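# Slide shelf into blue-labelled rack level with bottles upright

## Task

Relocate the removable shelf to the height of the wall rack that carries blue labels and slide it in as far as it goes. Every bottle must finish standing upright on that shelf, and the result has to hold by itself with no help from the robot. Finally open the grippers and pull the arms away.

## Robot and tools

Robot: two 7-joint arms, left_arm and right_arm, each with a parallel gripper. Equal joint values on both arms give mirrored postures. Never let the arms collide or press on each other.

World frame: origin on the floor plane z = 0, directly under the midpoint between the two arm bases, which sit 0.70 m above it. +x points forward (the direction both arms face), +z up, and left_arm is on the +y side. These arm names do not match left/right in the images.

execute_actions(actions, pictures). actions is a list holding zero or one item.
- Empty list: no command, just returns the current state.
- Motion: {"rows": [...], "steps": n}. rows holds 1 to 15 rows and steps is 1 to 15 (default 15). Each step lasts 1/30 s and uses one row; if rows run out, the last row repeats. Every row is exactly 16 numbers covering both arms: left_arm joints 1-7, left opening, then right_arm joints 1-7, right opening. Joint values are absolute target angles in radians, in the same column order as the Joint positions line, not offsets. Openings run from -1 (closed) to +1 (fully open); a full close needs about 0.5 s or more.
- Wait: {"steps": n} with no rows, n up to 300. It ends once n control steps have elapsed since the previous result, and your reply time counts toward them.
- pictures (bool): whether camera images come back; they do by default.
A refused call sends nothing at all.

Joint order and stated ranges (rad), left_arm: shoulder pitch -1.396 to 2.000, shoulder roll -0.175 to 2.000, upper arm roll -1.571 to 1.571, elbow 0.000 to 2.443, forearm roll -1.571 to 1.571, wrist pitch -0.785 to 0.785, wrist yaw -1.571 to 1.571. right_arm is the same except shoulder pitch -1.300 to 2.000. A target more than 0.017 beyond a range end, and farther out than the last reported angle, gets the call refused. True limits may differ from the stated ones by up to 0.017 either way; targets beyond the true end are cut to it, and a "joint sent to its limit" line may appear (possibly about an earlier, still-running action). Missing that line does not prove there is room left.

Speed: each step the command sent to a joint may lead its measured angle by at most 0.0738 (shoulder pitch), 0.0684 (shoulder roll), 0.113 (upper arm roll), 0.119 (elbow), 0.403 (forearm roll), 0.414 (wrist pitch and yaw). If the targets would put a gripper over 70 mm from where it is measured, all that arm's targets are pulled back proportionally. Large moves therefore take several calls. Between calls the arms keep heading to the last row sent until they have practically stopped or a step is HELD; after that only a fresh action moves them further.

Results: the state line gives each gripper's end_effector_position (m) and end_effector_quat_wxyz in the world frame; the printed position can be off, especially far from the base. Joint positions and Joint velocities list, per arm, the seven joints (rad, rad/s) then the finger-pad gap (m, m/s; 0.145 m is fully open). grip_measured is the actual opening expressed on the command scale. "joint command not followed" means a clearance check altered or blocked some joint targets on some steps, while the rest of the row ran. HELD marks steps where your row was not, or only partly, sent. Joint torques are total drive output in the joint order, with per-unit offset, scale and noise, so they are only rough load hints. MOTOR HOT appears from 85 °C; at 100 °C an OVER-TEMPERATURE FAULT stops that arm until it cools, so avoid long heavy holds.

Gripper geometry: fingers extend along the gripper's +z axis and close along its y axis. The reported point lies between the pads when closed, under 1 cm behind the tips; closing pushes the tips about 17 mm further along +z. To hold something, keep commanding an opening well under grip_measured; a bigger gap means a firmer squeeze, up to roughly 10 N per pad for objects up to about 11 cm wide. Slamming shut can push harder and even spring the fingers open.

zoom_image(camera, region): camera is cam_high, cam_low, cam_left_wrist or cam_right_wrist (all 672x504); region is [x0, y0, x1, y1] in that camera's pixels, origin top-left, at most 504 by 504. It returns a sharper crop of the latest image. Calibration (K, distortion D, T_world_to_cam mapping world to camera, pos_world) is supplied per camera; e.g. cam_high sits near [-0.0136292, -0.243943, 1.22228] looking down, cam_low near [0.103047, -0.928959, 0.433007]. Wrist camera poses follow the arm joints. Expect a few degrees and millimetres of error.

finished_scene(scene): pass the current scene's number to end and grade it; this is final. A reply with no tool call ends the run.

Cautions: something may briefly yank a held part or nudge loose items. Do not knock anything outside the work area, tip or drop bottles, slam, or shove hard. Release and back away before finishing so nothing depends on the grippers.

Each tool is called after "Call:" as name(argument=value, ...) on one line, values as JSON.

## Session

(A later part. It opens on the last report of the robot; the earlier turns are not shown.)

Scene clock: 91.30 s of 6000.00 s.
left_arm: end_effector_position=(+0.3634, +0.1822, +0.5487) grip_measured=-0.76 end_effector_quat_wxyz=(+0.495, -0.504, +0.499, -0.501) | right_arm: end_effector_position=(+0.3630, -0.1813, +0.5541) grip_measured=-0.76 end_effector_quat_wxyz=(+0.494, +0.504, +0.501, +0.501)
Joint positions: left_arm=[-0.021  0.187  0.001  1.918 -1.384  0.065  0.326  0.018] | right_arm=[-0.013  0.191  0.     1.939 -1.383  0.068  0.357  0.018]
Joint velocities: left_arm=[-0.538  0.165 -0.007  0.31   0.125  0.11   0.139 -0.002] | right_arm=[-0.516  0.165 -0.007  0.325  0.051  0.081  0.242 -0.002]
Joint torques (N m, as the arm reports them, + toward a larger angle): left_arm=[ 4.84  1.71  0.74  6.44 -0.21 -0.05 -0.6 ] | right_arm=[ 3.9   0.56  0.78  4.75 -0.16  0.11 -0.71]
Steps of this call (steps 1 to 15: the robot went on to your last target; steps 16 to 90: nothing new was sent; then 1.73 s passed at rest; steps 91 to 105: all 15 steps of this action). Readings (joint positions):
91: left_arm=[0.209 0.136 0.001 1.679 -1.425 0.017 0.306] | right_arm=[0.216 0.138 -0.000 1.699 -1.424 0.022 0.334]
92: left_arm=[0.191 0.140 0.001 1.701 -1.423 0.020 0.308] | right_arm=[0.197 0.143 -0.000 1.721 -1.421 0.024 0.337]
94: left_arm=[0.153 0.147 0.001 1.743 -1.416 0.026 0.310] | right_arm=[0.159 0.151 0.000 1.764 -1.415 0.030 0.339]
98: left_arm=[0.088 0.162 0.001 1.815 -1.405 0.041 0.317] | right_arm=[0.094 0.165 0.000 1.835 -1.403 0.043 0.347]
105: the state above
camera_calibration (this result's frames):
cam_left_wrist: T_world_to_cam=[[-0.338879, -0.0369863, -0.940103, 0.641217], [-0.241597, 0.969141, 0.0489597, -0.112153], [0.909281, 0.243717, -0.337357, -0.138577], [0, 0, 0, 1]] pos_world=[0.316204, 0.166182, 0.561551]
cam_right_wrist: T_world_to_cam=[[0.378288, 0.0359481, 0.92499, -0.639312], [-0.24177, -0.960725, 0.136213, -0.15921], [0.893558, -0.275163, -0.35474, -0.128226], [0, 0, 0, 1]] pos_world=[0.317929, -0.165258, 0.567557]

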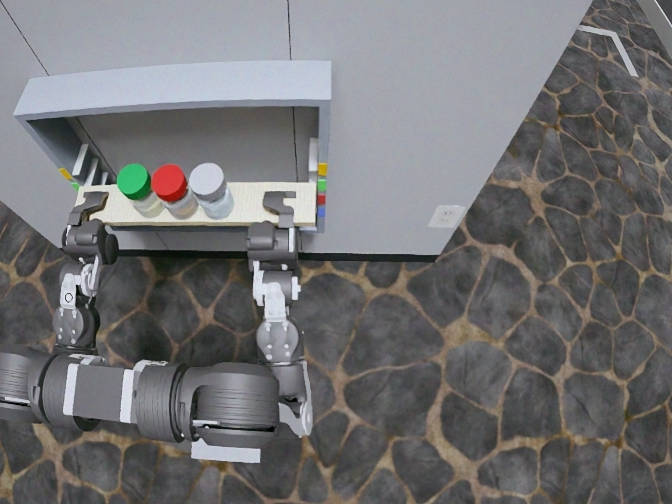

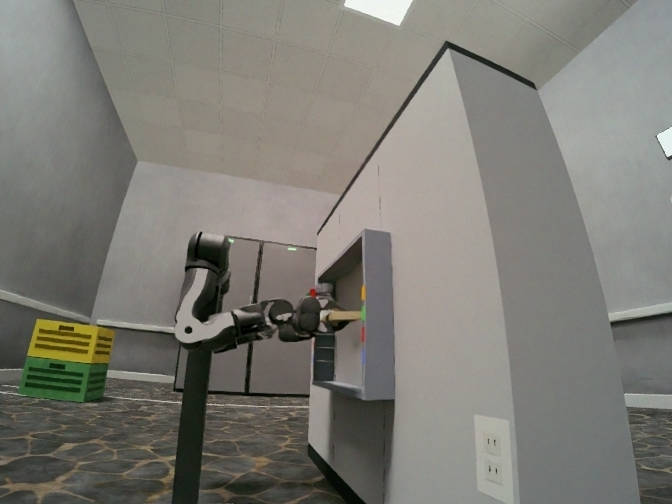

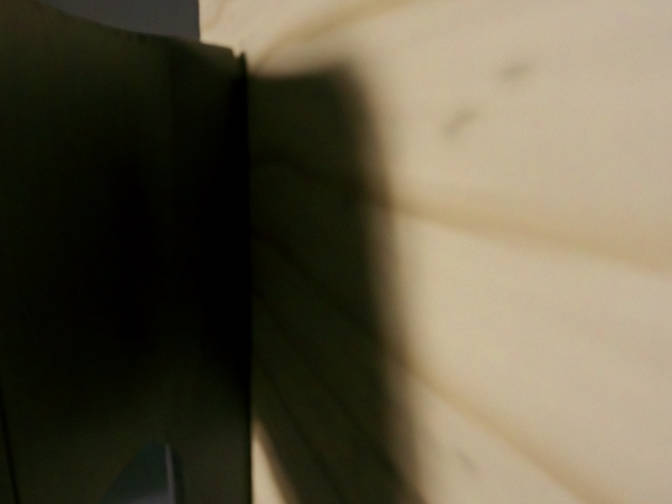

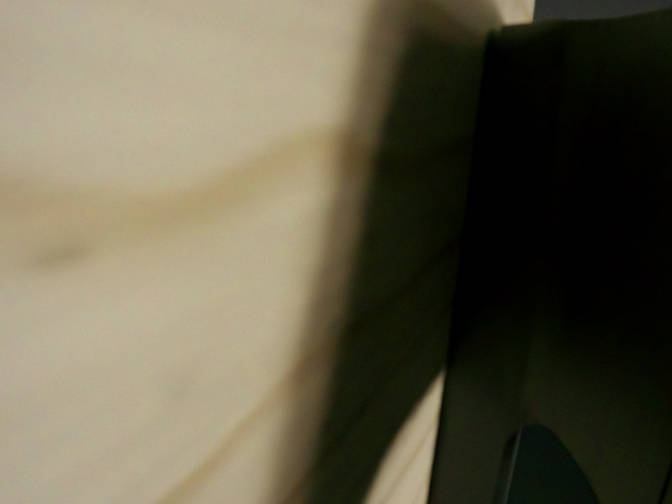

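Call:
execute_actions(actions=[{"rows": [
[-0.0309,0.1915,0,1.9338,-1.3832,0.0710,0.3254,-1, -0.0220,0.1958,0,1.9563,-1.3855,0.0749,0.3565,-1],
[-0.0393,0.1940,0,1.9413,-1.3816,0.0734,0.3241,-1, -0.0305,0.1983,0,1.9639,-1.3838,0.0774,0.3553,-1],
[-0.0477,0.1964,0,1.9488,-1.3800,0.0758,0.3229,-1, -0.0389,0.2008,0,1.9714,-1.3822,0.0799,0.3541,-1],
[-0.0562,0.1988,0,1.9562,-1.3784,0.0783,0.3216,-1, -0.0473,0.2033,0,1.9790,-1.3806,0.0824,0.3529,-1],
[-0.0646,0.2013,0,1.9637,-1.3767,0.0807,0.3204,-1, -0.0557,0.2059,0,1.9865,-1.3790,0.0849,0.3517,-1],
[-0.0730,0.2037,0,1.9712,-1.3751,0.0831,0.3191,-1, -0.0641,0.2084,0,1.9941,-1.3774,0.0875,0.3506,-1],
[-0.0814,0.2061,0,1.9787,-1.3735,0.0856,0.3179,-1, -0.0725,0.2109,0,2.0016,-1.3757,0.0900,0.3494,-1],
[-0.0898,0.2086,0,1.9862,-1.3719,0.0880,0.3166,-1, -0.0809,0.2134,0,2.0091,-1.3741,0.0925,0.3482,-1],
[-0.0983,0.2110,0,1.9937,-1.3703,0.0904,0.3154,-1, -0.0893,0.2159,0,2.0167,-1.3725,0.0950,0.3470,-1],
[-0.1067,0.2134,0,2.0011,-1.3687,0.0929,0.3142,-1, -0.0978,0.2184,0,2.0242,-1.3709,0.0975,0.3458,-1],
[-0.1151,0.2159,0,2.0086,-1.3671,0.0953,0.3129,-1, -0.1062,0.2209,0,2.0318,-1.3693,0.1000,0.3446,-1],
[-0.1235,0.2183,0,2.0161,-1.3655,0.0977,0.3117,-1, -0.1146,0.2234,0,2.0393,-1.3676,0.1025,0.3434,-1],
[-0.1319,0.2207,0,2.0236,-1.3639,0.1001,0.3104,-1, -0.1230,0.2259,0,2.0469,-1.3660,0.1050,0.3422,-1],
[-0.1404,0.2232,0,2.0311,-1.3622,0.1026,0.3092,-1, -0.1314,0.2285,0,2.0544,-1.3644,0.1075,0.3410,-1],
[-0.1488,0.2256,0,2.0386,-1.3606,0.1050,0.3079,-1, -0.1398,0.2310,0,2.0620,-1.3628,0.1100,0.3398,-1]
], "steps": 15}])

Scene clock: 96.37 s of 6000.00 s.
left_arm: end_effector_position=(+0.3364, +0.1824, +0.5391) grip_measured=-0.76 end_effector_quat_wxyz=(+0.483, -0.516, +0.510, -0.490) | right_arm: end_effector_position=(+0.3360, -0.1814, +0.5438) grip_measured=-0.76 end_effector_quat_wxyz=(+0.482, +0.515, +0.512, +0.489)
Joint positions: left_arm=[-0.153  0.223  0.     2.024 -1.358  0.099  0.342  0.018] | right_arm=[-0.146  0.228 -0.001  2.045 -1.357  0.103  0.372  0.018]
Joint velocities: left_arm=[-0.231  0.099  0.007  0.203  0.037  0.022 -0.081 -0.   ] | right_arm=[-0.231  0.055  0.002  0.198  0.037  0.007 -0.007 -0.   ]
Joint torques (N m, as the arm reports them, + toward a larger angle): left_arm=[ 4.4   1.83  0.81  8.08 -0.18  0.07 -1.19] | right_arm=[ 3.7   1.15  0.88  6.25 -0.2   0.19 -1.28]
Steps of this call (steps 1 to 30: the robot went on to your last target; steps 31 to 90: nothing new was sent; then 1.57 s passed at rest; steps 91 to 105: all 15 steps of this action). Readings (joint positions):
91: left_arm=[-0.033 0.189 0.000 1.920 -1.380 0.067 0.350] | right_arm=[-0.026 0.192 -0.000 1.940 -1.379 0.070 0.379]
92: left_arm=[-0.039 0.191 0.000 1.926 -1.379 0.068 0.350] | right_arm=[-0.033 0.194 -0.000 1.946 -1.378 0.071 0.379]
94: left_arm=[-0.061 0.197 0.000 1.943 -1.376 0.073 0.350] | right_arm=[-0.055 0.200 -0.000 1.963 -1.374 0.076 0.379]
98: left_arm=[-0.094 0.206 0.000 1.972 -1.369 0.082 0.349] | right_arm=[-0.087 0.210 -0.001 1.992 -1.368 0.085 0.379]
105: the state above
camera_calibration (this result's frames):
cam_left_wrist: T_world_to_cam=[[-0.381367, -0.0380803, -0.923639, 0.628671], [-0.238539, 0.969368, 0.0585263, -0.124636], [0.893117, 0.242644, -0.378769, -0.0894132], [0, 0, 0, 1]] pos_world=[0.28988, 0.166454, 0.554093]
cam_right_wrist: T_world_to_cam=[[0.421302, 0.0356126, 0.906221, -0.623879], [-0.234128, -0.961087, 0.146615, -0.17274], [0.876178, -0.273941, -0.39657, -0.0789828], [0, 0, 0, 1]] pos_world=[0.291601, -0.165437, 0.559377]

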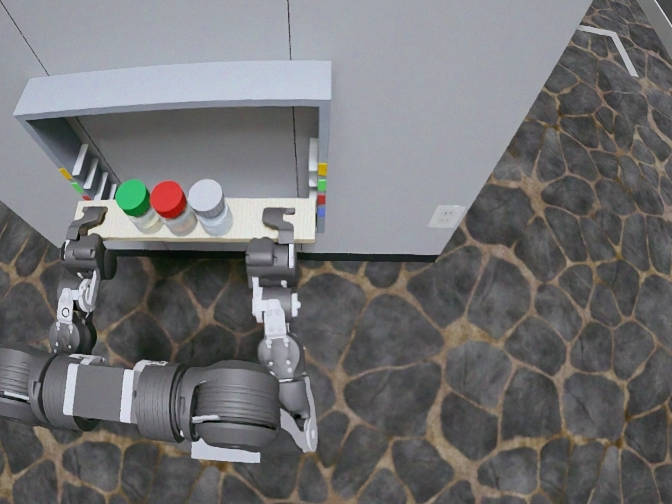

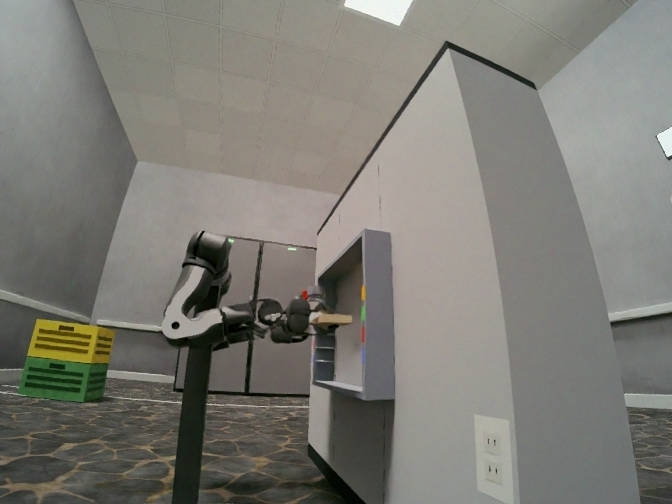

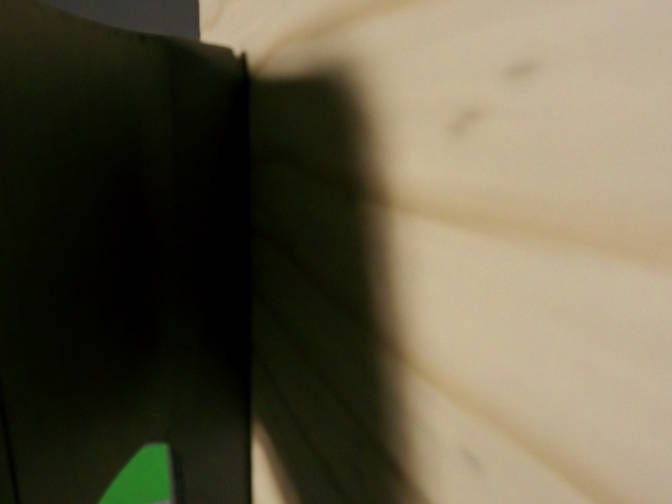

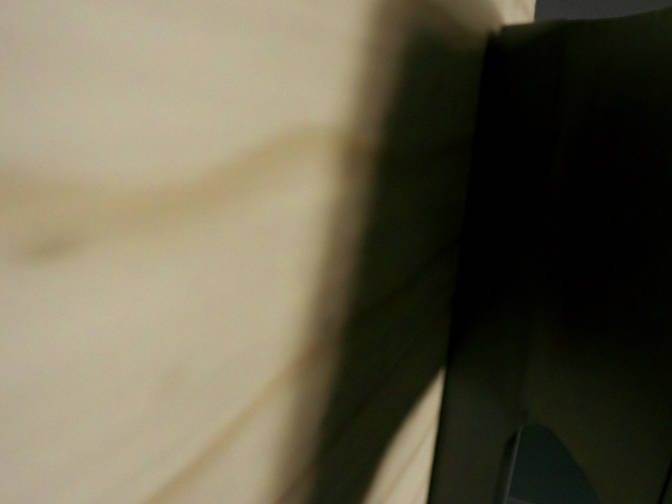

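Call:
execute_actions(actions=[{"rows": [
[-0.1515,0.2217,0,2.0258,-1.3633,0.1011,0.2898,-1, -0.1430,0.2271,0,2.0496,-1.3654,0.1061,0.3215,-1],
[-0.1541,0.2177,0,2.0131,-1.3660,0.0971,0.2716,-1, -0.1462,0.2231,0,2.0372,-1.3681,0.1021,0.3031,-1],
[-0.1568,0.2138,0,2.0003,-1.3687,0.0932,0.2535,-1, -0.1494,0.2192,0,2.0247,-1.3707,0.0982,0.2848,-1],
[-0.1594,0.2099,0,1.9875,-1.3715,0.0893,0.2353,-1, -0.1526,0.2152,0,2.0123,-1.3734,0.0942,0.2665,-1],
[-0.1621,0.2059,0,1.9748,-1.3742,0.0853,0.2172,-1, -0.1558,0.2113,0,1.9999,-1.3760,0.0903,0.2481,-1],
[-0.1647,0.2020,0,1.9620,-1.3769,0.0814,0.1991,-1, -0.1590,0.2073,0,1.9875,-1.3786,0.0864,0.2298,-1],
[-0.1674,0.1981,0,1.9492,-1.3796,0.0775,0.1809,-1, -0.1622,0.2034,0,1.9751,-1.3813,0.0824,0.2115,-1],
[-0.1700,0.1941,0,1.9365,-1.3823,0.0735,0.1628,-1, -0.1655,0.1994,0,1.9626,-1.3839,0.0785,0.1931,-1],
[-0.1727,0.1902,0,1.9237,-1.3850,0.0696,0.1446,-1, -0.1687,0.1955,0,1.9502,-1.3866,0.0745,0.1748,-1],
[-0.1753,0.1863,0,1.9109,-1.3877,0.0657,0.1265,-1, -0.1719,0.1915,0,1.9378,-1.3892,0.0706,0.1565,-1],
[-0.1780,0.1823,0,1.8982,-1.3904,0.0617,0.1084,-1, -0.1751,0.1876,0,1.9254,-1.3918,0.0667,0.1381,-1],
[-0.1806,0.1784,0,1.8854,-1.3932,0.0578,0.0902,-1, -0.1783,0.1836,0,1.9130,-1.3945,0.0627,0.1198,-1],
[-0.1833,0.1745,0,1.8726,-1.3959,0.0539,0.0721,-1, -0.1815,0.1797,0,1.9005,-1.3971,0.0588,0.1015,-1],
[-0.1859,0.1705,0,1.8599,-1.3986,0.0499,0.0539,-1, -0.1847,0.1757,0,1.8881,-1.3998,0.0548,0.0831,-1],
[-0.1886,0.1666,0,1.8471,-1.4013,0.0460,0.0358,-1, -0.1879,0.1718,0,1.8757,-1.4024,0.0509,0.0648,-1]
], "steps": 15}], pictures=false)

Scene clock: 106.67 s of 6000.00 s.
left_arm: end_effector_position=(+0.3369, +0.1823, +0.4999) grip_measured=-0.76 end_effector_quat_wxyz=(+0.494, -0.508, +0.499, -0.499) | right_arm: end_effector_position=(+0.3362, -0.1821, +0.5045) grip_measured=-0.76 end_effector_quat_wxyz=(+0.494, +0.508, +0.500, +0.498)
Joint positions: left_arm=[-0.193  0.168 -0.001  1.846 -1.395  0.052  0.09   0.018] | right_arm=[-0.194  0.173 -0.002  1.871 -1.395  0.058  0.118  0.018]
Joint velocities: left_arm=[-0.077 -0.187 -0.012 -0.335 -0.11  -0.022 -0.374  0.001] | right_arm=[-0.077 -0.055 -0.007 -0.286 -0.007  0.007 -0.432  0.001]
Joint torques (N m, as the arm reports them, + toward a larger angle): left_arm=[ 3.95  1.18  0.96  6.64 -0.07 -0.15 -1.25] | right_arm=[ 3.42  0.28  1.05  4.89 -0.05 -0.06 -1.31]
Steps of this call (steps 1 to 15: the robot went on to your last target; steps 16 to 90: nothing new was sent; then 6.80 s passed at rest; steps 91 to 105: all 15 steps of this action). Readings (joint positions):
91: left_arm=[-0.157 0.223 0.000 2.025 -1.356 0.101 0.332] | right_arm=[-0.150 0.228 -0.001 2.046 -1.356 0.105 0.362]
92: left_arm=[-0.157 0.220 0.000 2.017 -1.358 0.099 0.316] | right_arm=[-0.150 0.224 -0.001 2.038 -1.358 0.102 0.347]
94: left_arm=[-0.160 0.211 -0.001 1.988 -1.363 0.090 0.283] | right_arm=[-0.155 0.216 -0.001 2.010 -1.363 0.094 0.313]
98: left_arm=[-0.175 0.195 -0.001 1.935 -1.375 0.074 0.220] | right_arm=[-0.172 0.200 -0.002 1.958 -1.375 0.080 0.248]
105: the state above

Call:
execute_actions(actions=[{"rows": [
[-0.1878,0.1637,0,1.8306,-1.4038,0.0431,0.0204,-1, -0.1876,0.1689,0,1.8596,-1.4048,0.0480,0.0493,-1],
[-0.1870,0.1608,0,1.8141,-1.4062,0.0402,0.0049,-1, -0.1872,0.1660,0,1.8435,-1.4072,0.0450,0.0338,-1],
[-0.1862,0.1580,0,1.7977,-1.4087,0.0373,-0.0105,-1, -0.1869,0.1631,0,1.8274,-1.4097,0.0421,0.0183,-1],
[-0.1854,0.1551,0,1.7812,-1.4112,0.0344,-0.0259,-1, -0.1865,0.1602,0,1.8113,-1.4121,0.0392,0.0028,-1],
[-0.1846,0.1522,0,1.7647,-1.4137,0.0315,-0.0414,-1, -0.1862,0.1573,0,1.7952,-1.4145,0.0363,-0.0127,-1],
[-0.1838,0.1493,0,1.7482,-1.4161,0.0286,-0.0568,-1, -0.1858,0.1544,0,1.7791,-1.4169,0.0333,-0.0282,-1],
[-0.1830,0.1464,0,1.7317,-1.4186,0.0257,-0.0722,-1, -0.1855,0.1515,0,1.7630,-1.4193,0.0304,-0.0437,-1],
[-0.1823,0.1436,0,1.7153,-1.4211,0.0228,-0.0877,-1, -0.1851,0.1486,0,1.7469,-1.4218,0.0275,-0.0593,-1],
[-0.1815,0.1407,0,1.6988,-1.4236,0.0199,-0.1031,-1, -0.1848,0.1457,0,1.7308,-1.4242,0.0246,-0.0748,-1],
[-0.1807,0.1378,0,1.6823,-1.4260,0.0170,-0.1185,-1, -0.1844,0.1428,0,1.7147,-1.4266,0.0216,-0.0903,-1],
[-0.1799,0.1349,0,1.6658,-1.4285,0.0141,-0.1340,-1, -0.1841,0.1399,0,1.6986,-1.4290,0.0187,-0.1058,-1],
[-0.1791,0.1320,0,1.6493,-1.4310,0.0112,-0.1494,-1, -0.1837,0.1370,0,1.6825,-1.4314,0.0158,-0.1213,-1],
[-0.1783,0.1292,0,1.6329,-1.4335,0.0083,-0.1648,-1, -0.1834,0.1341,0,1.6664,-1.4339,0.0129,-0.1368,-1],
[-0.1775,0.1263,0,1.6164,-1.4359,0.0054,-0.1803,-1, -0.1830,0.1312,0,1.6503,-1.4363,0.0099,-0.1523,-1],
[-0.1767,0.1234,0,1.5999,-1.4384,0.0025,-0.1957,-1, -0.1827,0.1283,0,1.6342,-1.4387,0.0070,-0.1678,-1]
], "steps": 15}], pictures=false)

Scene clock: 110.57 s of 6000.00 s.
left_arm: end_effector_position=(+0.3362, +0.1823, +0.4475) grip_measured=-0.76 end_effector_quat_wxyz=(+0.495, -0.507, +0.499, -0.499) | right_arm: end_effector_position=(+0.3357, -0.1825, +0.4524) grip_measured=-0.76 end_effector_quat_wxyz=(+0.496, +0.508, +0.500, +0.496)
Joint positions: left_arm=[-0.186  0.126 -0.001  1.599 -1.432  0.008 -0.146  0.018] | right_arm=[-0.192  0.13  -0.002  1.63  -1.433  0.016 -0.118  0.018]
Joint velocities: left_arm=[ 0.011 -0.055  0.017 -0.408 -0.095 -0.051 -0.359  0.001] | right_arm=[ 0.077 -0.121 -0.017 -0.379 -0.139 -0.11  -0.33   0.001]
Joint torques (N m, as the arm reports them, + toward a larger angle): left_arm=[ 4.97  0.9   0.94  6.48 -0.08 -0.16 -1.21] | right_arm=[ 3.77 -0.07  0.83  5.11 -0.03 -0.14 -1.3 ]
Steps of this call (steps 1 to 30: the robot went on to your last target; steps 31 to 90: nothing new was sent; then 0.40 s passed at rest; steps 91 to 105: all 15 steps of this action). Readings (joint positions):
91: left_arm=[-0.196 0.166 -0.001 1.833 -1.398 0.049 0.059] | right_arm=[-0.197 0.171 -0.002 1.859 -1.398 0.055 0.086]
92: left_arm=[-0.193 0.163 -0.001 1.818 -1.400 0.046 0.044] | right_arm=[-0.195 0.168 -0.002 1.845 -1.400 0.052 0.072]
94: left_arm=[-0.191 0.157 -0.001 1.781 -1.405 0.038 0.019] | right_arm=[-0.193 0.161 -0.002 1.808 -1.405 0.044 0.047]
98: left_arm=[-0.190 0.145 -0.001 1.715 -1.415 0.025 -0.037] | right_arm=[-0.194 0.149 -0.002 1.743 -1.415 0.032 -0.009]
105: the state above

Call:
execute_actions(actions=[])

Scene clock: 110.93 s of 6000.00 s.
left_arm: end_effector_position=(+0.3362, +0.1821, +0.4477) grip_measured=-0.76 end_effector_quat_wxyz=(+0.498, -0.504, +0.496, -0.501) | right_arm: end_effector_position=(+0.3355, -0.1827, +0.4524) grip_measured=-0.76 end_effector_quat_wxyz=(+0.499, +0.505, +0.497, +0.499)
Joint positions: left_arm=[-0.185  0.125 -0.001  1.591 -1.434  0.006 -0.164  0.018] | right_arm=[-0.192  0.129 -0.002  1.622 -1.434  0.015 -0.137  0.018]
Joint velocities: left_arm=[ 0.011 -0.033 -0.002 -0.012 -0.022 -0.037 -0.081 -0.   ] | right_arm=[-0.077 -0.055  0.007 -0.007 -0.066  0.007 -0.007  0.   ]
Joint torques (N m, as the arm reports them, + toward a larger angle): left_arm=[ 4.84  1.04  0.83  7.65 -0.11 -0.13 -1.17] | right_arm=[ 3.86  0.13  0.75  5.87 -0.09 -0.15 -1.28]
Steps of this call (steps 1 to 11: the robot went on to your last target). Readings (joint positions):
1: left_arm=[-0.187 0.125 -0.001 1.591 -1.434 0.007 -0.150] | right_arm=[-0.193 0.129 -0.002 1.622 -1.434 0.015 -0.123]
2: left_arm=[-0.187 0.125 -0.001 1.591 -1.434 0.007 -0.152] | right_arm=[-0.194 0.129 -0.002 1.622 -1.434 0.015 -0.125]
4: left_arm=[-0.185 0.125 -0.001 1.591 -1.434 0.006 -0.162] | right_arm=[-0.192 0.129 -0.002 1.622 -1.434 0.015 -0.135]
8: left_arm=[-0.185 0.125 -0.001 1.591 -1.434 0.006 -0.164] | right_arm=[-0.192 0.129 -0.002 1.622 -1.434 0.015 -0.137]
11: the state above
camera_calibration (this result's frames):
cam_left_wrist: T_world_to_cam=[[-0.333585, -0.0394595, -0.941894, 0.536497], [-0.247089, 0.967854, 0.0469631, -0.110753], [0.909763, 0.248398, -0.332612, -0.151084], [0, 0, 0, 1]] pos_world=[0.289052, 0.165892, 0.460272]
cam_right_wrist: T_world_to_cam=[[0.37488, 0.0334431, 0.92647, -0.534812], [-0.253233, -0.957651, 0.137035, -0.149353], [0.891817, -0.285984, -0.350535, -0.143341], [0, 0, 0, 1]] pos_world=[0.290503, -0.166136, 0.465707]

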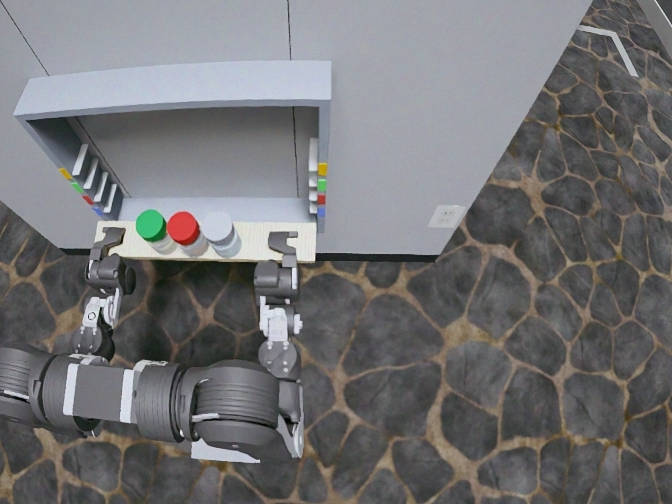

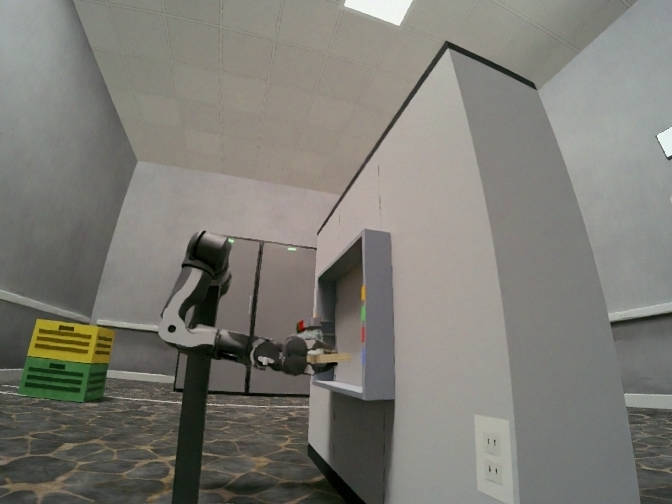

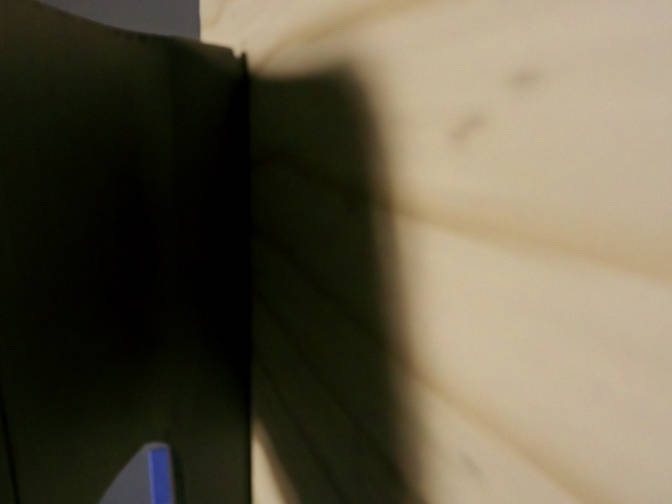

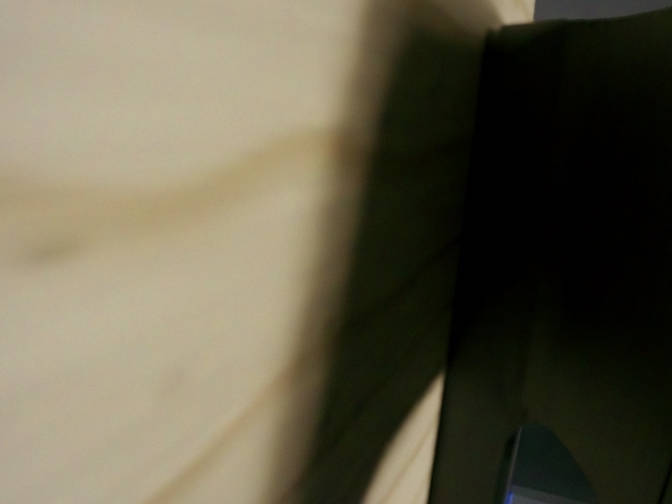

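Call:
zoom_image(camera="cam_low", region=[230, 270, 400, 400])

Region (230, 270, 400, 400) of cam_low's 672x504 image, scaled by 2.965, with more detail than that image has; it fills the top 385 rows of this view, and the rest is white.

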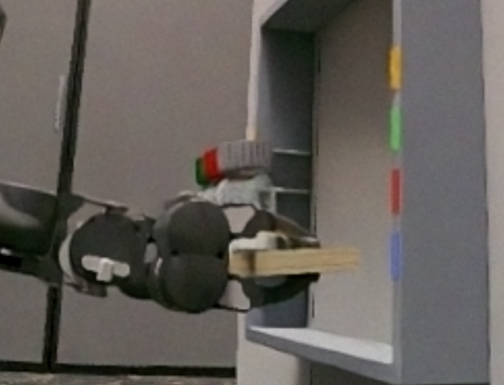

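Call:
execute_actions(actions=[{"rows": [
[-0.1596,0.1216,0,1.5852,-1.4402,0.0007,-0.1933,-1, -0.1655,0.1265,0,1.6195,-1.4405,0.0052,-0.1653,-1],
[-0.1424,0.1199,0,1.5705,-1.4421,-0.0011,-0.1909,-1, -0.1483,0.1246,0,1.6049,-1.4423,0.0033,-0.1628,-1],
[-0.1253,0.1181,0,1.5558,-1.4439,-0.0029,-0.1885,-1, -0.1311,0.1228,0,1.5902,-1.4441,0.0015,-0.1603,-1],
[-0.1081,0.1163,0,1.5411,-1.4457,-0.0046,-0.1862,-1, -0.1140,0.1210,0,1.5755,-1.4460,-0.0004,-0.1578,-1],
[-0.0910,0.1145,0,1.5264,-1.4475,-0.0064,-0.1838,-1, -0.0968,0.1192,0,1.5608,-1.4478,-0.0022,-0.1553,-1],
[-0.0738,0.1128,0,1.5117,-1.4494,-0.0082,-0.1814,-1, -0.0796,0.1173,0,1.5462,-1.4496,-0.0041,-0.1528,-1],
[-0.0567,0.1110,0,1.4970,-1.4512,-0.0100,-0.1790,-1, -0.0624,0.1155,0,1.5315,-1.4514,-0.0059,-0.1503,-1],
[-0.0416,0.1096,0,1.4822,-1.4529,-0.0115,-0.1787,-1, -0.0473,0.1140,0,1.5168,-1.4531,-0.0074,-0.1500,-1],
[-0.0265,0.1081,0,1.4674,-1.4546,-0.0130,-0.1785,-1, -0.0322,0.1126,0,1.5021,-1.4547,-0.0089,-0.1496,-1],
[-0.0113,0.1067,0,1.4525,-1.4562,-0.0144,-0.1782,-1, -0.0170,0.1111,0,1.4873,-1.4564,-0.0104,-0.1493,-1],
[0.0038,0.1052,0,1.4377,-1.4579,-0.0159,-0.1779,-1, -0.0019,0.1096,0,1.4726,-1.4580,-0.0119,-0.1489,-1],
[0.0189,0.1038,0,1.4229,-1.4596,-0.0174,-0.1777,-1, 0.0132,0.1081,0,1.4579,-1.4597,-0.0134,-0.1486,-1],
[0.0341,0.1023,0,1.4081,-1.4613,-0.0189,-0.1774,-1, 0.0284,0.1067,0,1.4432,-1.4613,-0.0149,-0.1483,-1],
[0.0492,0.1009,0,1.3932,-1.4629,-0.0203,-0.1772,-1, 0.0435,0.1052,0,1.4284,-1.4630,-0.0164,-0.1479,-1],
[0.0643,0.0994,0,1.3784,-1.4646,-0.0218,-0.1769,-1, 0.0586,0.1037,0,1.4137,-1.4646,-0.0179,-0.1476,-1]
], "steps": 15}])

Scene clock: 123.30 s of 6000.00 s.
left_arm: end_effector_position=(+0.3892, +0.1820, +0.4529) grip_measured=-0.76 end_effector_quat_wxyz=(+0.503, -0.499, +0.491, -0.506) | right_arm: end_effector_position=(+0.3883, -0.1825, +0.4576) grip_measured=-0.76 end_effector_quat_wxyz=(+0.503, +0.501, +0.492, +0.504)
Joint positions: left_arm=[ 0.055  0.101 -0.001  1.378 -1.46  -0.015 -0.155  0.018] | right_arm=[ 0.047  0.105 -0.001  1.411 -1.456 -0.01  -0.126  0.018]
Joint velocities: left_arm=[ 0.363 -0.099  0.007 -0.359 -0.022 -0.007  0.037  0.002] | right_arm=[ 0.429 -0.055  0.002 -0.339 -0.037 -0.066  0.139  0.002]
Joint torques (N m, as the arm reports them, + toward a larger angle): left_arm=[ 6.19  0.82  0.72  6.38 -0.06 -0.2  -0.96] | right_arm=[ 4.92 -0.26  0.72  4.81 -0.13 -0.12 -1.09]
Steps of this call (steps 1 to 30: the robot went on to your last target; steps 31 to 90: nothing new was sent; then 8.87 s passed at rest; steps 91 to 105: all 15 steps of this action). Readings (joint positions):
91: left_arm=[-0.178 0.124 -0.001 1.584 -1.435 0.006 -0.165] | right_arm=[-0.186 0.128 -0.002 1.616 -1.434 0.014 -0.138]
92: left_arm=[-0.161 0.122 -0.001 1.568 -1.437 0.004 -0.165] | right_arm=[-0.168 0.126 -0.002 1.600 -1.436 0.012 -0.137]
94: left_arm=[-0.117 0.118 -0.001 1.539 -1.441 0.001 -0.162] | right_arm=[-0.125 0.122 -0.002 1.570 -1.439 0.008 -0.134]
98: left_arm=[-0.049 0.112 -0.001 1.482 -1.448 -0.006 -0.160] | right_arm=[-0.056 0.115 -0.001 1.514 -1.446 0.001 -0.131]
105: the state above
camera_calibration (this result's frames):
cam_left_wrist: T_world_to_cam=[[-0.315254, -0.038967, -0.948207, 0.554742], [-0.248619, 0.967651, 0.0428932, -0.0952558], [0.915862, 0.249265, -0.314743, -0.208174], [0, 0, 0, 1]] pos_world=[0.341861, 0.165681, 0.464575]
cam_right_wrist: T_world_to_cam=[[0.357026, 0.0316896, 0.933557, -0.556038], [-0.254853, -0.958203, 0.129991, -0.132722], [0.898656, -0.28433, -0.334027, -0.198486], [0, 0, 0, 1]] pos_world=[0.343066, -0.16599, 0.470046]

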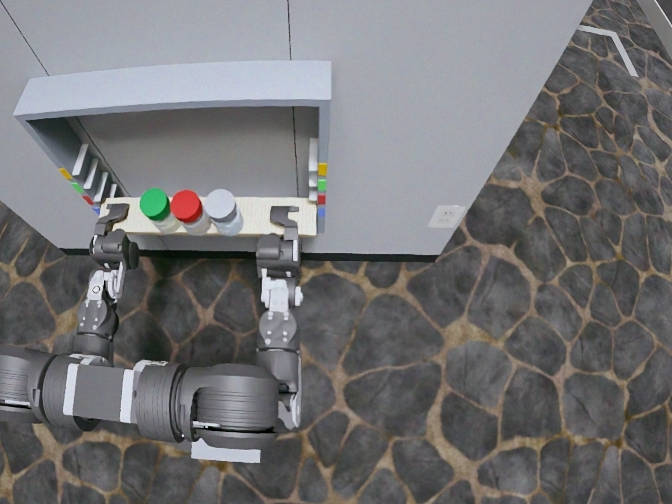

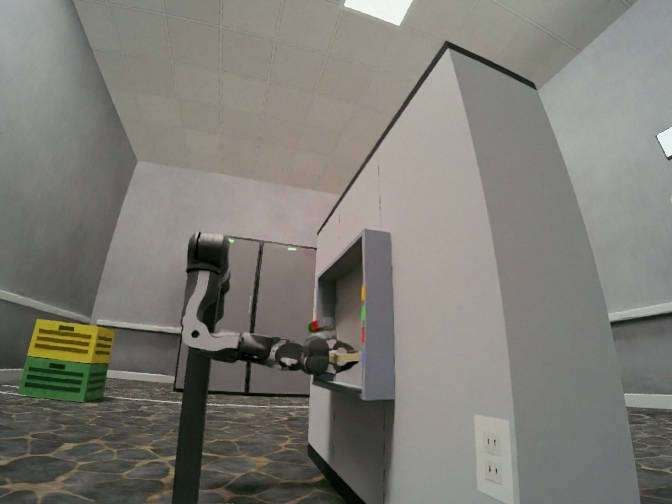

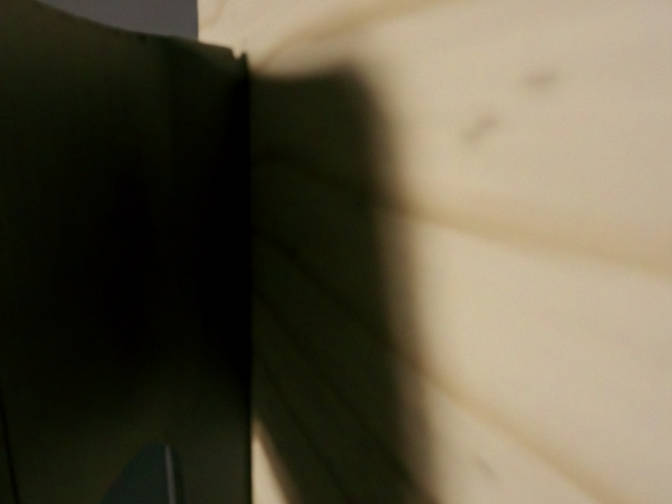

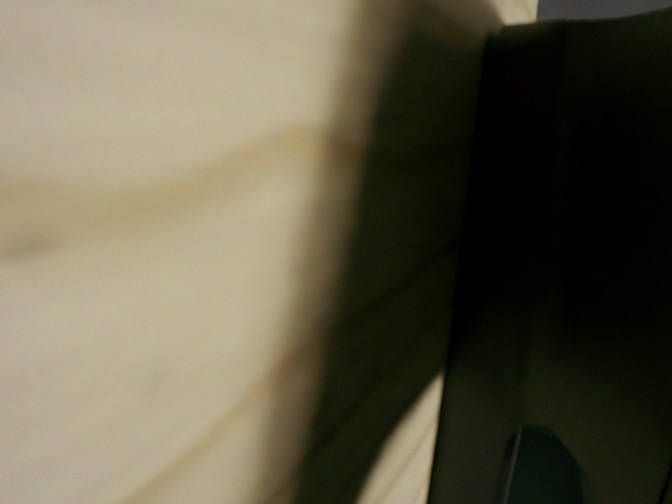

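Call:
execute_actions(actions=[{"rows": [
[0.0820,0.0979,0,1.3588,-1.4666,-0.0233,-0.1788,-1, 0.0762,0.1022,0,1.3944,-1.4666,-0.0195,-0.1494,-1],
[0.0998,0.0964,0,1.3393,-1.4686,-0.0249,-0.1808,-1, 0.0939,0.1006,0,1.3750,-1.4685,-0.0210,-0.1512,-1],
[0.1175,0.0949,0,1.3197,-1.4706,-0.0264,-0.1827,-1, 0.1115,0.0991,0,1.3557,-1.4705,-0.0226,-0.1530,-1],
[0.1352,0.0933,0,1.3002,-1.4725,-0.0279,-0.1846,-1, 0.1291,0.0975,0,1.3363,-1.4724,-0.0241,-0.1548,-1],
[0.1529,0.0918,0,1.2806,-1.4745,-0.0294,-0.1865,-1, 0.1467,0.0960,0,1.3170,-1.4744,-0.0257,-0.1566,-1],
[0.1707,0.0903,0,1.2611,-1.4765,-0.0310,-0.1885,-1, 0.1644,0.0944,0,1.2976,-1.4763,-0.0272,-0.1584,-1],
[0.1884,0.0888,0,1.2415,-1.4785,-0.0325,-0.1904,-1, 0.1820,0.0929,0,1.2783,-1.4783,-0.0288,-0.1602,-1],
[0.2047,0.0876,0,1.2214,-1.4804,-0.0337,-0.1943,-1, 0.1981,0.0917,0,1.2586,-1.4801,-0.0300,-0.1639,-1],
[0.2210,0.0864,0,1.2014,-1.4822,-0.0349,-0.1982,-1, 0.2142,0.0905,0,1.2389,-1.4819,-0.0313,-0.1676,-1],
[0.2372,0.0852,0,1.1813,-1.4841,-0.0361,-0.2021,-1, 0.2303,0.0893,0,1.2192,-1.4837,-0.0325,-0.1713,-1],
[0.2535,0.0840,0,1.1613,-1.4859,-0.0374,-0.2060,-1, 0.2464,0.0881,0,1.1995,-1.4855,-0.0338,-0.1750,-1],
[0.2698,0.0828,0,1.1412,-1.4878,-0.0386,-0.2098,-1, 0.2625,0.0868,0,1.1798,-1.4873,-0.0350,-0.1787,-1],
[0.2861,0.0816,0,1.1212,-1.4896,-0.0398,-0.2137,-1, 0.2786,0.0856,0,1.1601,-1.4891,-0.0362,-0.1824,-1]
], "steps": 15}])

Scene clock: 128.73 s of 6000.00 s.
left_arm: end_effector_position=(+0.4383, +0.1815, +0.4585) grip_measured=-0.76 end_effector_quat_wxyz=(+0.507, -0.495, +0.487, -0.510) | right_arm: end_effector_position=(+0.4372, -0.1822, +0.4639) grip_measured=-0.76 end_effector_quat_wxyz=(+0.507, +0.496, +0.487, +0.510)
Joint positions: left_arm=[ 0.287  0.083 -0.001  1.12  -1.484 -0.034 -0.197  0.018] | right_arm=[ 0.277  0.086 -0.     1.158 -1.48  -0.03  -0.168  0.018]
Joint velocities: left_arm=[-0.143 -0.011 -0.002 -0.002 -0.051  0.022  0.007 -0.002] | right_arm=[-0.055  0.077  0.022 -0.002 -0.007 -0.007  0.007 -0.001]
Joint torques (N m, as the arm reports them, + toward a larger angle): left_arm=[ 6.73  0.92  0.56  5.81 -0.14 -0.19 -0.81] | right_arm=[ 5.06  0.03  0.46  4.26 -0.15 -0.12 -0.84]
Steps of this call (steps 1 to 15: the robot went on to your last target; steps 16 to 90: nothing new was sent; then 1.93 s passed at rest; steps 91 to 105: all 15 steps of this action). Readings (joint positions):
91: left_arm=[0.066 0.100 -0.001 1.363 -1.462 -0.017 -0.161] | right_arm=[0.058 0.104 -0.001 1.396 -1.457 -0.013 -0.131]
92: left_arm=[0.083 0.099 -0.001 1.343 -1.464 -0.019 -0.167] | right_arm=[0.075 0.102 -0.001 1.377 -1.459 -0.014 -0.137]
94: left_arm=[0.128 0.095 -0.001 1.301 -1.468 -0.022 -0.167] | right_arm=[0.121 0.098 -0.001 1.334 -1.463 -0.017 -0.137]
98: left_arm=[0.197 0.090 -0.001 1.225 -1.475 -0.027 -0.176] | right_arm=[0.188 0.093 -0.001 1.260 -1.470 -0.023 -0.147]
105: the state above
camera_calibration (this result's frames):
cam_left_wrist: T_world_to_cam=[[-0.299434, -0.0388837, -0.953324, 0.570839], [-0.248296, 0.967919, 0.0385094, -0.0810233], [0.921243, 0.248237, -0.299483, -0.260381], [0, 0, 0, 1]] pos_world=[0.390685, 0.165257, 0.469335]
cam_right_wrist: T_world_to_cam=[[0.338001, 0.0311644, 0.94063, -0.574417], [-0.256737, -0.958492, 0.124011, -0.117256], [0.905451, -0.283411, -0.31597, -0.25143], [0, 0, 0, 1]] pos_world=[0.391707, -0.165746, 0.47541]

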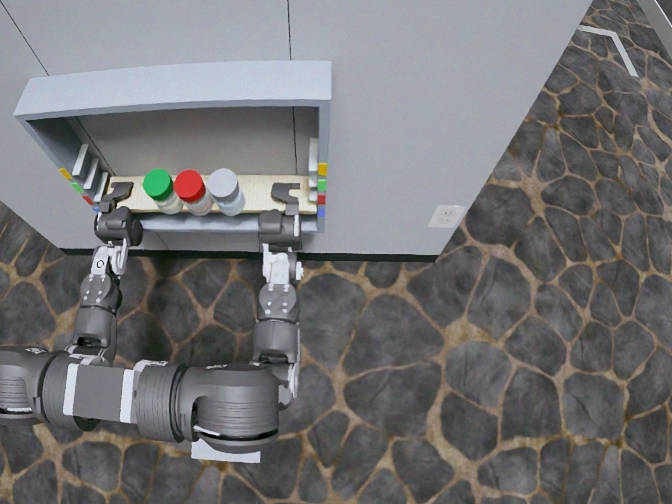

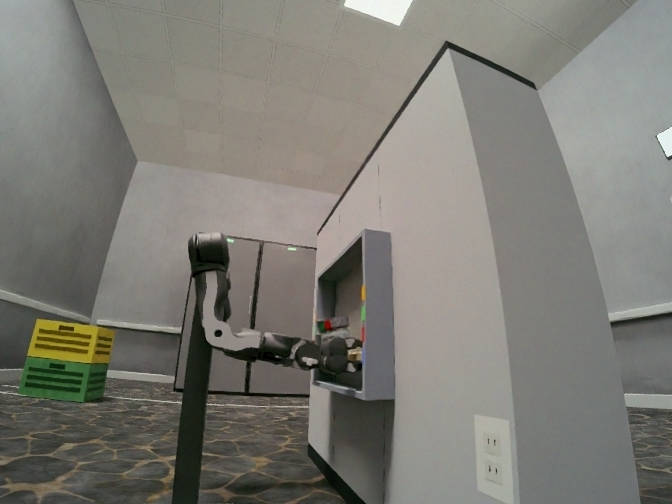

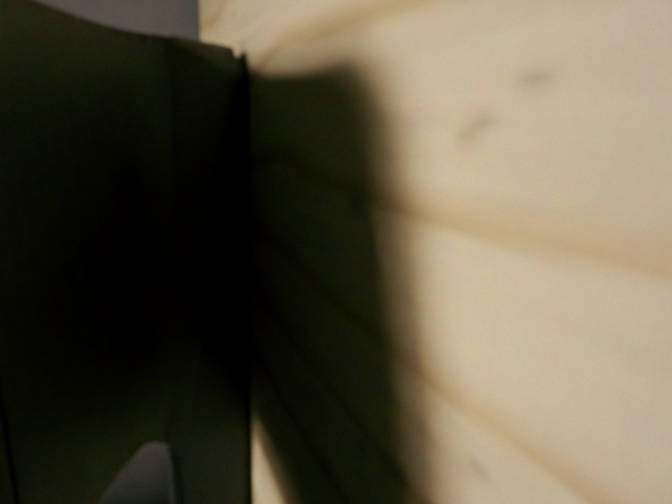

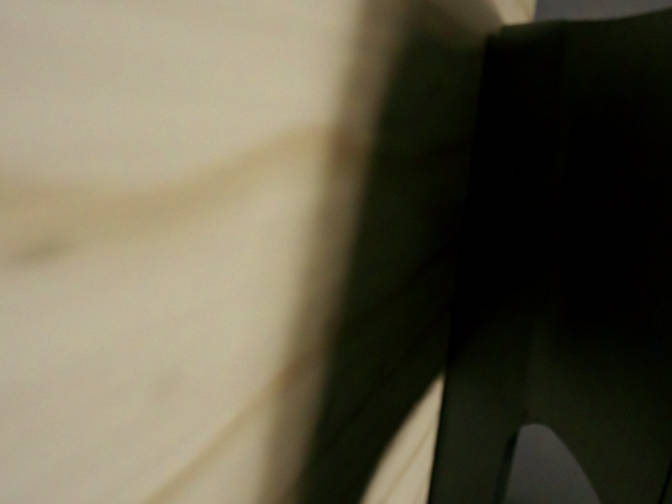

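Call:
zoom_image(camera="cam_high", region=[50, 130, 340, 260])

Region (50, 130, 340, 260) of cam_high's 672x504 image, scaled by 1.738, with more detail than that image has; it fills the top 226 rows of this view, and the rest is white.

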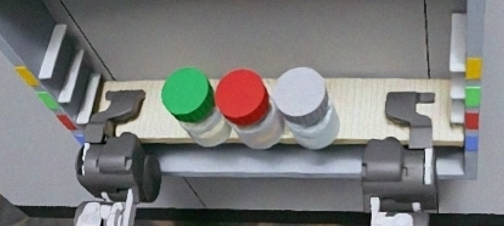

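Call:
execute_actions(actions=[{"rows": [
[0.2890,0.0810,0,1.1081,-1.4907,-0.0405,-0.2190,-1, 0.2809,0.0850,0,1.1478,-1.4901,-0.0368,-0.1874,-1],
[0.2918,0.0803,0,1.0950,-1.4917,-0.0411,-0.2243,-1, 0.2832,0.0843,0,1.1355,-1.4910,-0.0375,-0.1924,-1],
[0.2947,0.0797,0,1.0819,-1.4928,-0.0418,-0.2296,-1, 0.2855,0.0837,0,1.1232,-1.4920,-0.0381,-0.1974,-1],
[0.2975,0.0790,0,1.0688,-1.4938,-0.0424,-0.2349,-1, 0.2878,0.0831,0,1.1109,-1.4929,-0.0387,-0.2024,-1],
[0.3004,0.0784,0,1.0557,-1.4949,-0.0431,-0.2402,-1, 0.2901,0.0825,0,1.0986,-1.4939,-0.0394,-0.2075,-1],
[0.3033,0.0778,0,1.0426,-1.4959,-0.0437,-0.2454,-1, 0.2924,0.0818,0,1.0863,-1.4949,-0.0400,-0.2125,-1],
[0.3061,0.0771,0,1.0295,-1.4970,-0.0444,-0.2507,-1, 0.2947,0.0812,0,1.0740,-1.4958,-0.0406,-0.2175,-1],
[0.3090,0.0765,0,1.0165,-1.4980,-0.0450,-0.2560,-1, 0.2970,0.0806,0,1.0617,-1.4968,-0.0412,-0.2225,-1]
], "steps": 12}], pictures=false)

Scene clock: 135.33 s of 6000.00 s.
left_arm: end_effector_position=(+0.4416, +0.1816, +0.4510) grip_measured=-0.76 end_effector_quat_wxyz=(+0.512, -0.489, +0.481, -0.516) | right_arm: end_effector_position=(+0.4405, -0.1822, +0.4572) grip_measured=-0.76 end_effector_quat_wxyz=(+0.513, +0.489, +0.482, +0.516)
Joint positions: left_arm=[ 0.316  0.079 -0.     1.029 -1.491 -0.039 -0.282  0.018] | right_arm=[ 0.304  0.082 -0.     1.075 -1.487 -0.036 -0.248  0.018]
Joint velocities: left_arm=[-0.011 -0.011 -0.012 -0.002 -0.037  0.007 -0.037  0.   ] | right_arm=[ 0.011  0.033 -0.012 -0.002 -0.051  0.051  0.037  0.   ]
Joint torques (N m, as the arm reports them, + toward a larger angle): left_arm=[ 5.36  0.67  0.45  2.48 -0.14 -0.16  0.24] | right_arm=[ 3.69 -0.31  0.31  1.36 -0.21 -0.11  0.3 ]
Steps of this call (steps 1 to 15: the robot went on to your last target; steps 16 to 90: nothing new was sent; then 3.20 s passed at rest; steps 91 to 102: all 12 steps of this action). Readings (joint positions):
91: left_arm=[0.287 0.083 -0.001 1.115 -1.485 -0.034 -0.203] | right_arm=[0.277 0.086 -0.000 1.152 -1.481 -0.031 -0.174]
92: left_arm=[0.291 0.083 -0.001 1.104 -1.485 -0.035 -0.211] | right_arm=[0.281 0.086 -0.000 1.143 -1.481 -0.032 -0.182]
94: left_arm=[0.300 0.081 -0.001 1.077 -1.487 -0.036 -0.225] | right_arm=[0.290 0.085 -0.000 1.118 -1.484 -0.033 -0.195]
98: left_arm=[0.314 0.079 -0.000 1.033 -1.490 -0.039 -0.277] | right_arm=[0.302 0.083 -0.000 1.078 -1.487 -0.036 -0.244]
102: the state above

Call:
execute_actions(actions=[])

Scene clock: 139.37 s of 6000.00 s.
left_arm: end_effector_position=(+0.4416, +0.1816, +0.4510) grip_measured=-0.76 end_effector_quat_wxyz=(+0.512, -0.489, +0.481, -0.516) | right_arm: end_effector_position=(+0.4405, -0.1822, +0.4572) grip_measured=-0.76 end_effector_quat_wxyz=(+0.513, +0.489, +0.482, +0.516)
Joint positions: left_arm=[ 0.316  0.079 -0.     1.029 -1.491 -0.039 -0.282  0.018] | right_arm=[ 0.304  0.082 -0.     1.075 -1.487 -0.036 -0.248  0.018]
Joint velocities: left_arm=[-0.011  0.033 -0.007 -0.007 -0.037  0.037 -0.066  0.   ] | right_arm=[-0.077  0.011 -0.002  0.007 -0.022 -0.081 -0.007 -0.   ]
Joint torques (N m, as the arm reports them, + toward a larger angle): left_arm=[ 5.32  0.63  0.42  2.5  -0.14 -0.19  0.23] | right_arm=[ 3.63 -0.36  0.26  1.24 -0.2  -0.07  0.32]
Steps of this call (steps 1 to 15: the robot went on to your last target; steps 16 to 90: nothing new was sent; then 1.03 s passed at rest). Readings (joint positions):
1: left_arm=[0.316 0.079 -0.000 1.029 -1.491 -0.039 -0.282] | right_arm=[0.304 0.082 -0.000 1.075 -1.487 -0.036 -0.248]
2: left_arm=[0.316 0.079 -0.000 1.029 -1.491 -0.039 -0.282] | right_arm=[0.304 0.082 -0.000 1.075 -1.487 -0.036 -0.248]
4: left_arm=[0.316 0.079 -0.000 1.029 -1.491 -0.039 -0.282] | right_arm=[0.304 0.082 -0.000 1.075 -1.487 -0.036 -0.248]
8: left_arm=[0.316 0.079 -0.000 1.029 -1.491 -0.039 -0.282] | right_arm=[0.304 0.082 -0.000 1.075 -1.487 -0.036 -0.248]
90: the state above
All arms were judged still, so your last target was given up. Only a new action makes them travel on or press farther. Fingers that are still opening or closing keep moving.
camera_calibration (this result's frames):
cam_left_wrist: T_world_to_cam=[[-0.277043, -0.0392299, -0.960056, 0.557957], [-0.24928, 0.96789, 0.0323845, -0.0768537], [0.927958, 0.248295, -0.277926, -0.278398], [0, 0, 0, 1]] pos_world=[0.393762, 0.165399, 0.460785]
cam_right_wrist: T_world_to_cam=[[0.315896, 0.0323587, 0.948242, -0.562785], [-0.258505, -0.958673, 0.118832, -0.112427], [0.912899, -0.282664, -0.294476, -0.269544], [0, 0, 0, 1]] pos_world=[0.394785, -0.16576, 0.467642]

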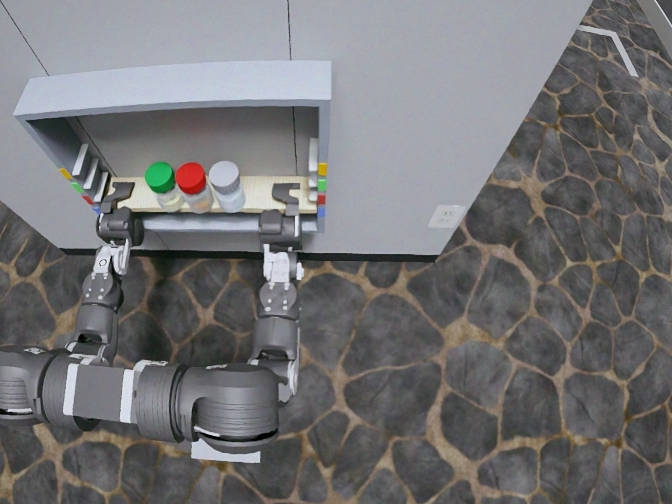

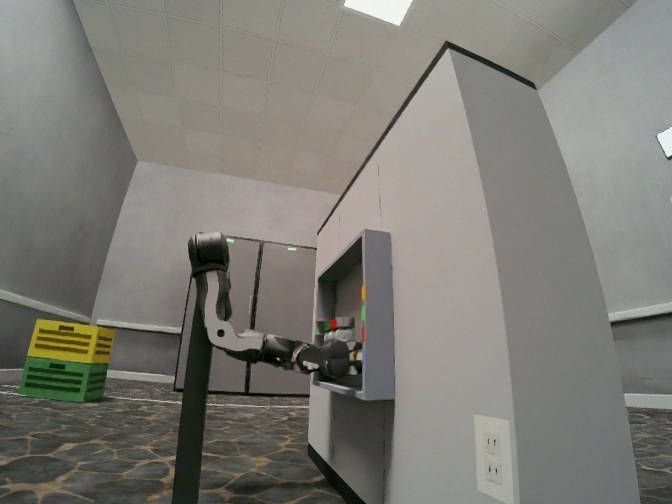

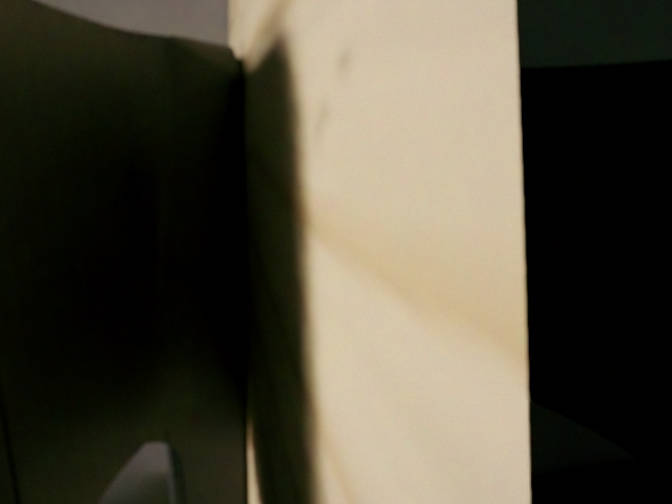

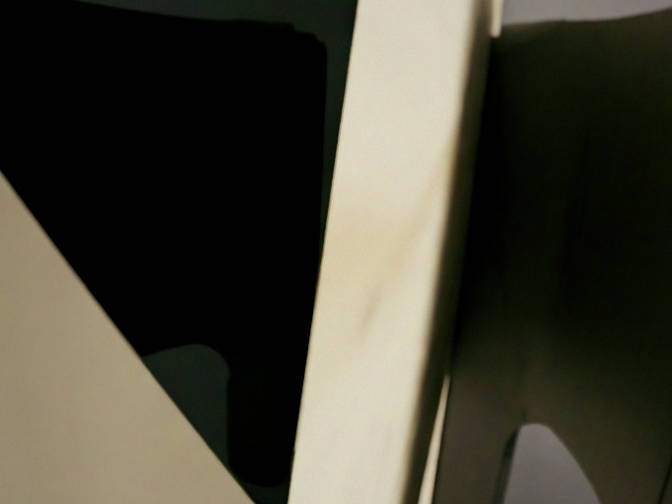

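Call:
zoom_image(camera="cam_high", region=[50, 130, 340, 260])

Call:
zoom_image(camera="cam_low", region=[260, 270, 400, 400])

Region (50, 130, 340, 260) of cam_high's 672x504 image, scaled by 1.738, with more detail than that image has; it fills the top 226 rows of this view, and the rest is white.

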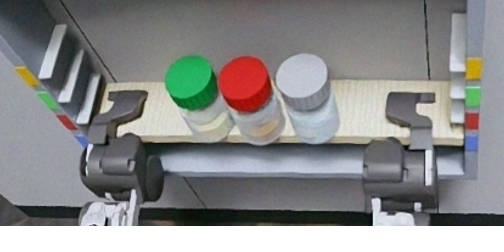

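Region (260, 270, 400, 400) of cam_low's 672x504 image, scaled by 3.600, with more detail than that image has; it fills the top 468 rows of this view, and the rest is white.

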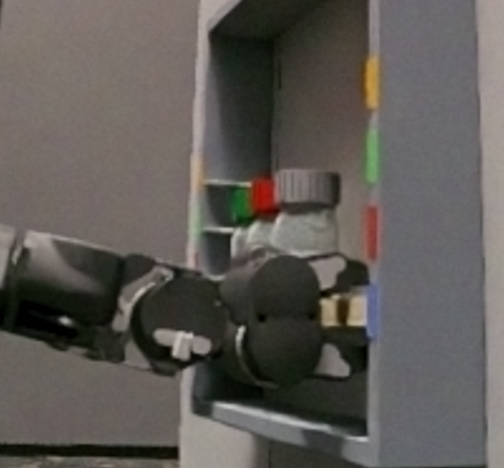

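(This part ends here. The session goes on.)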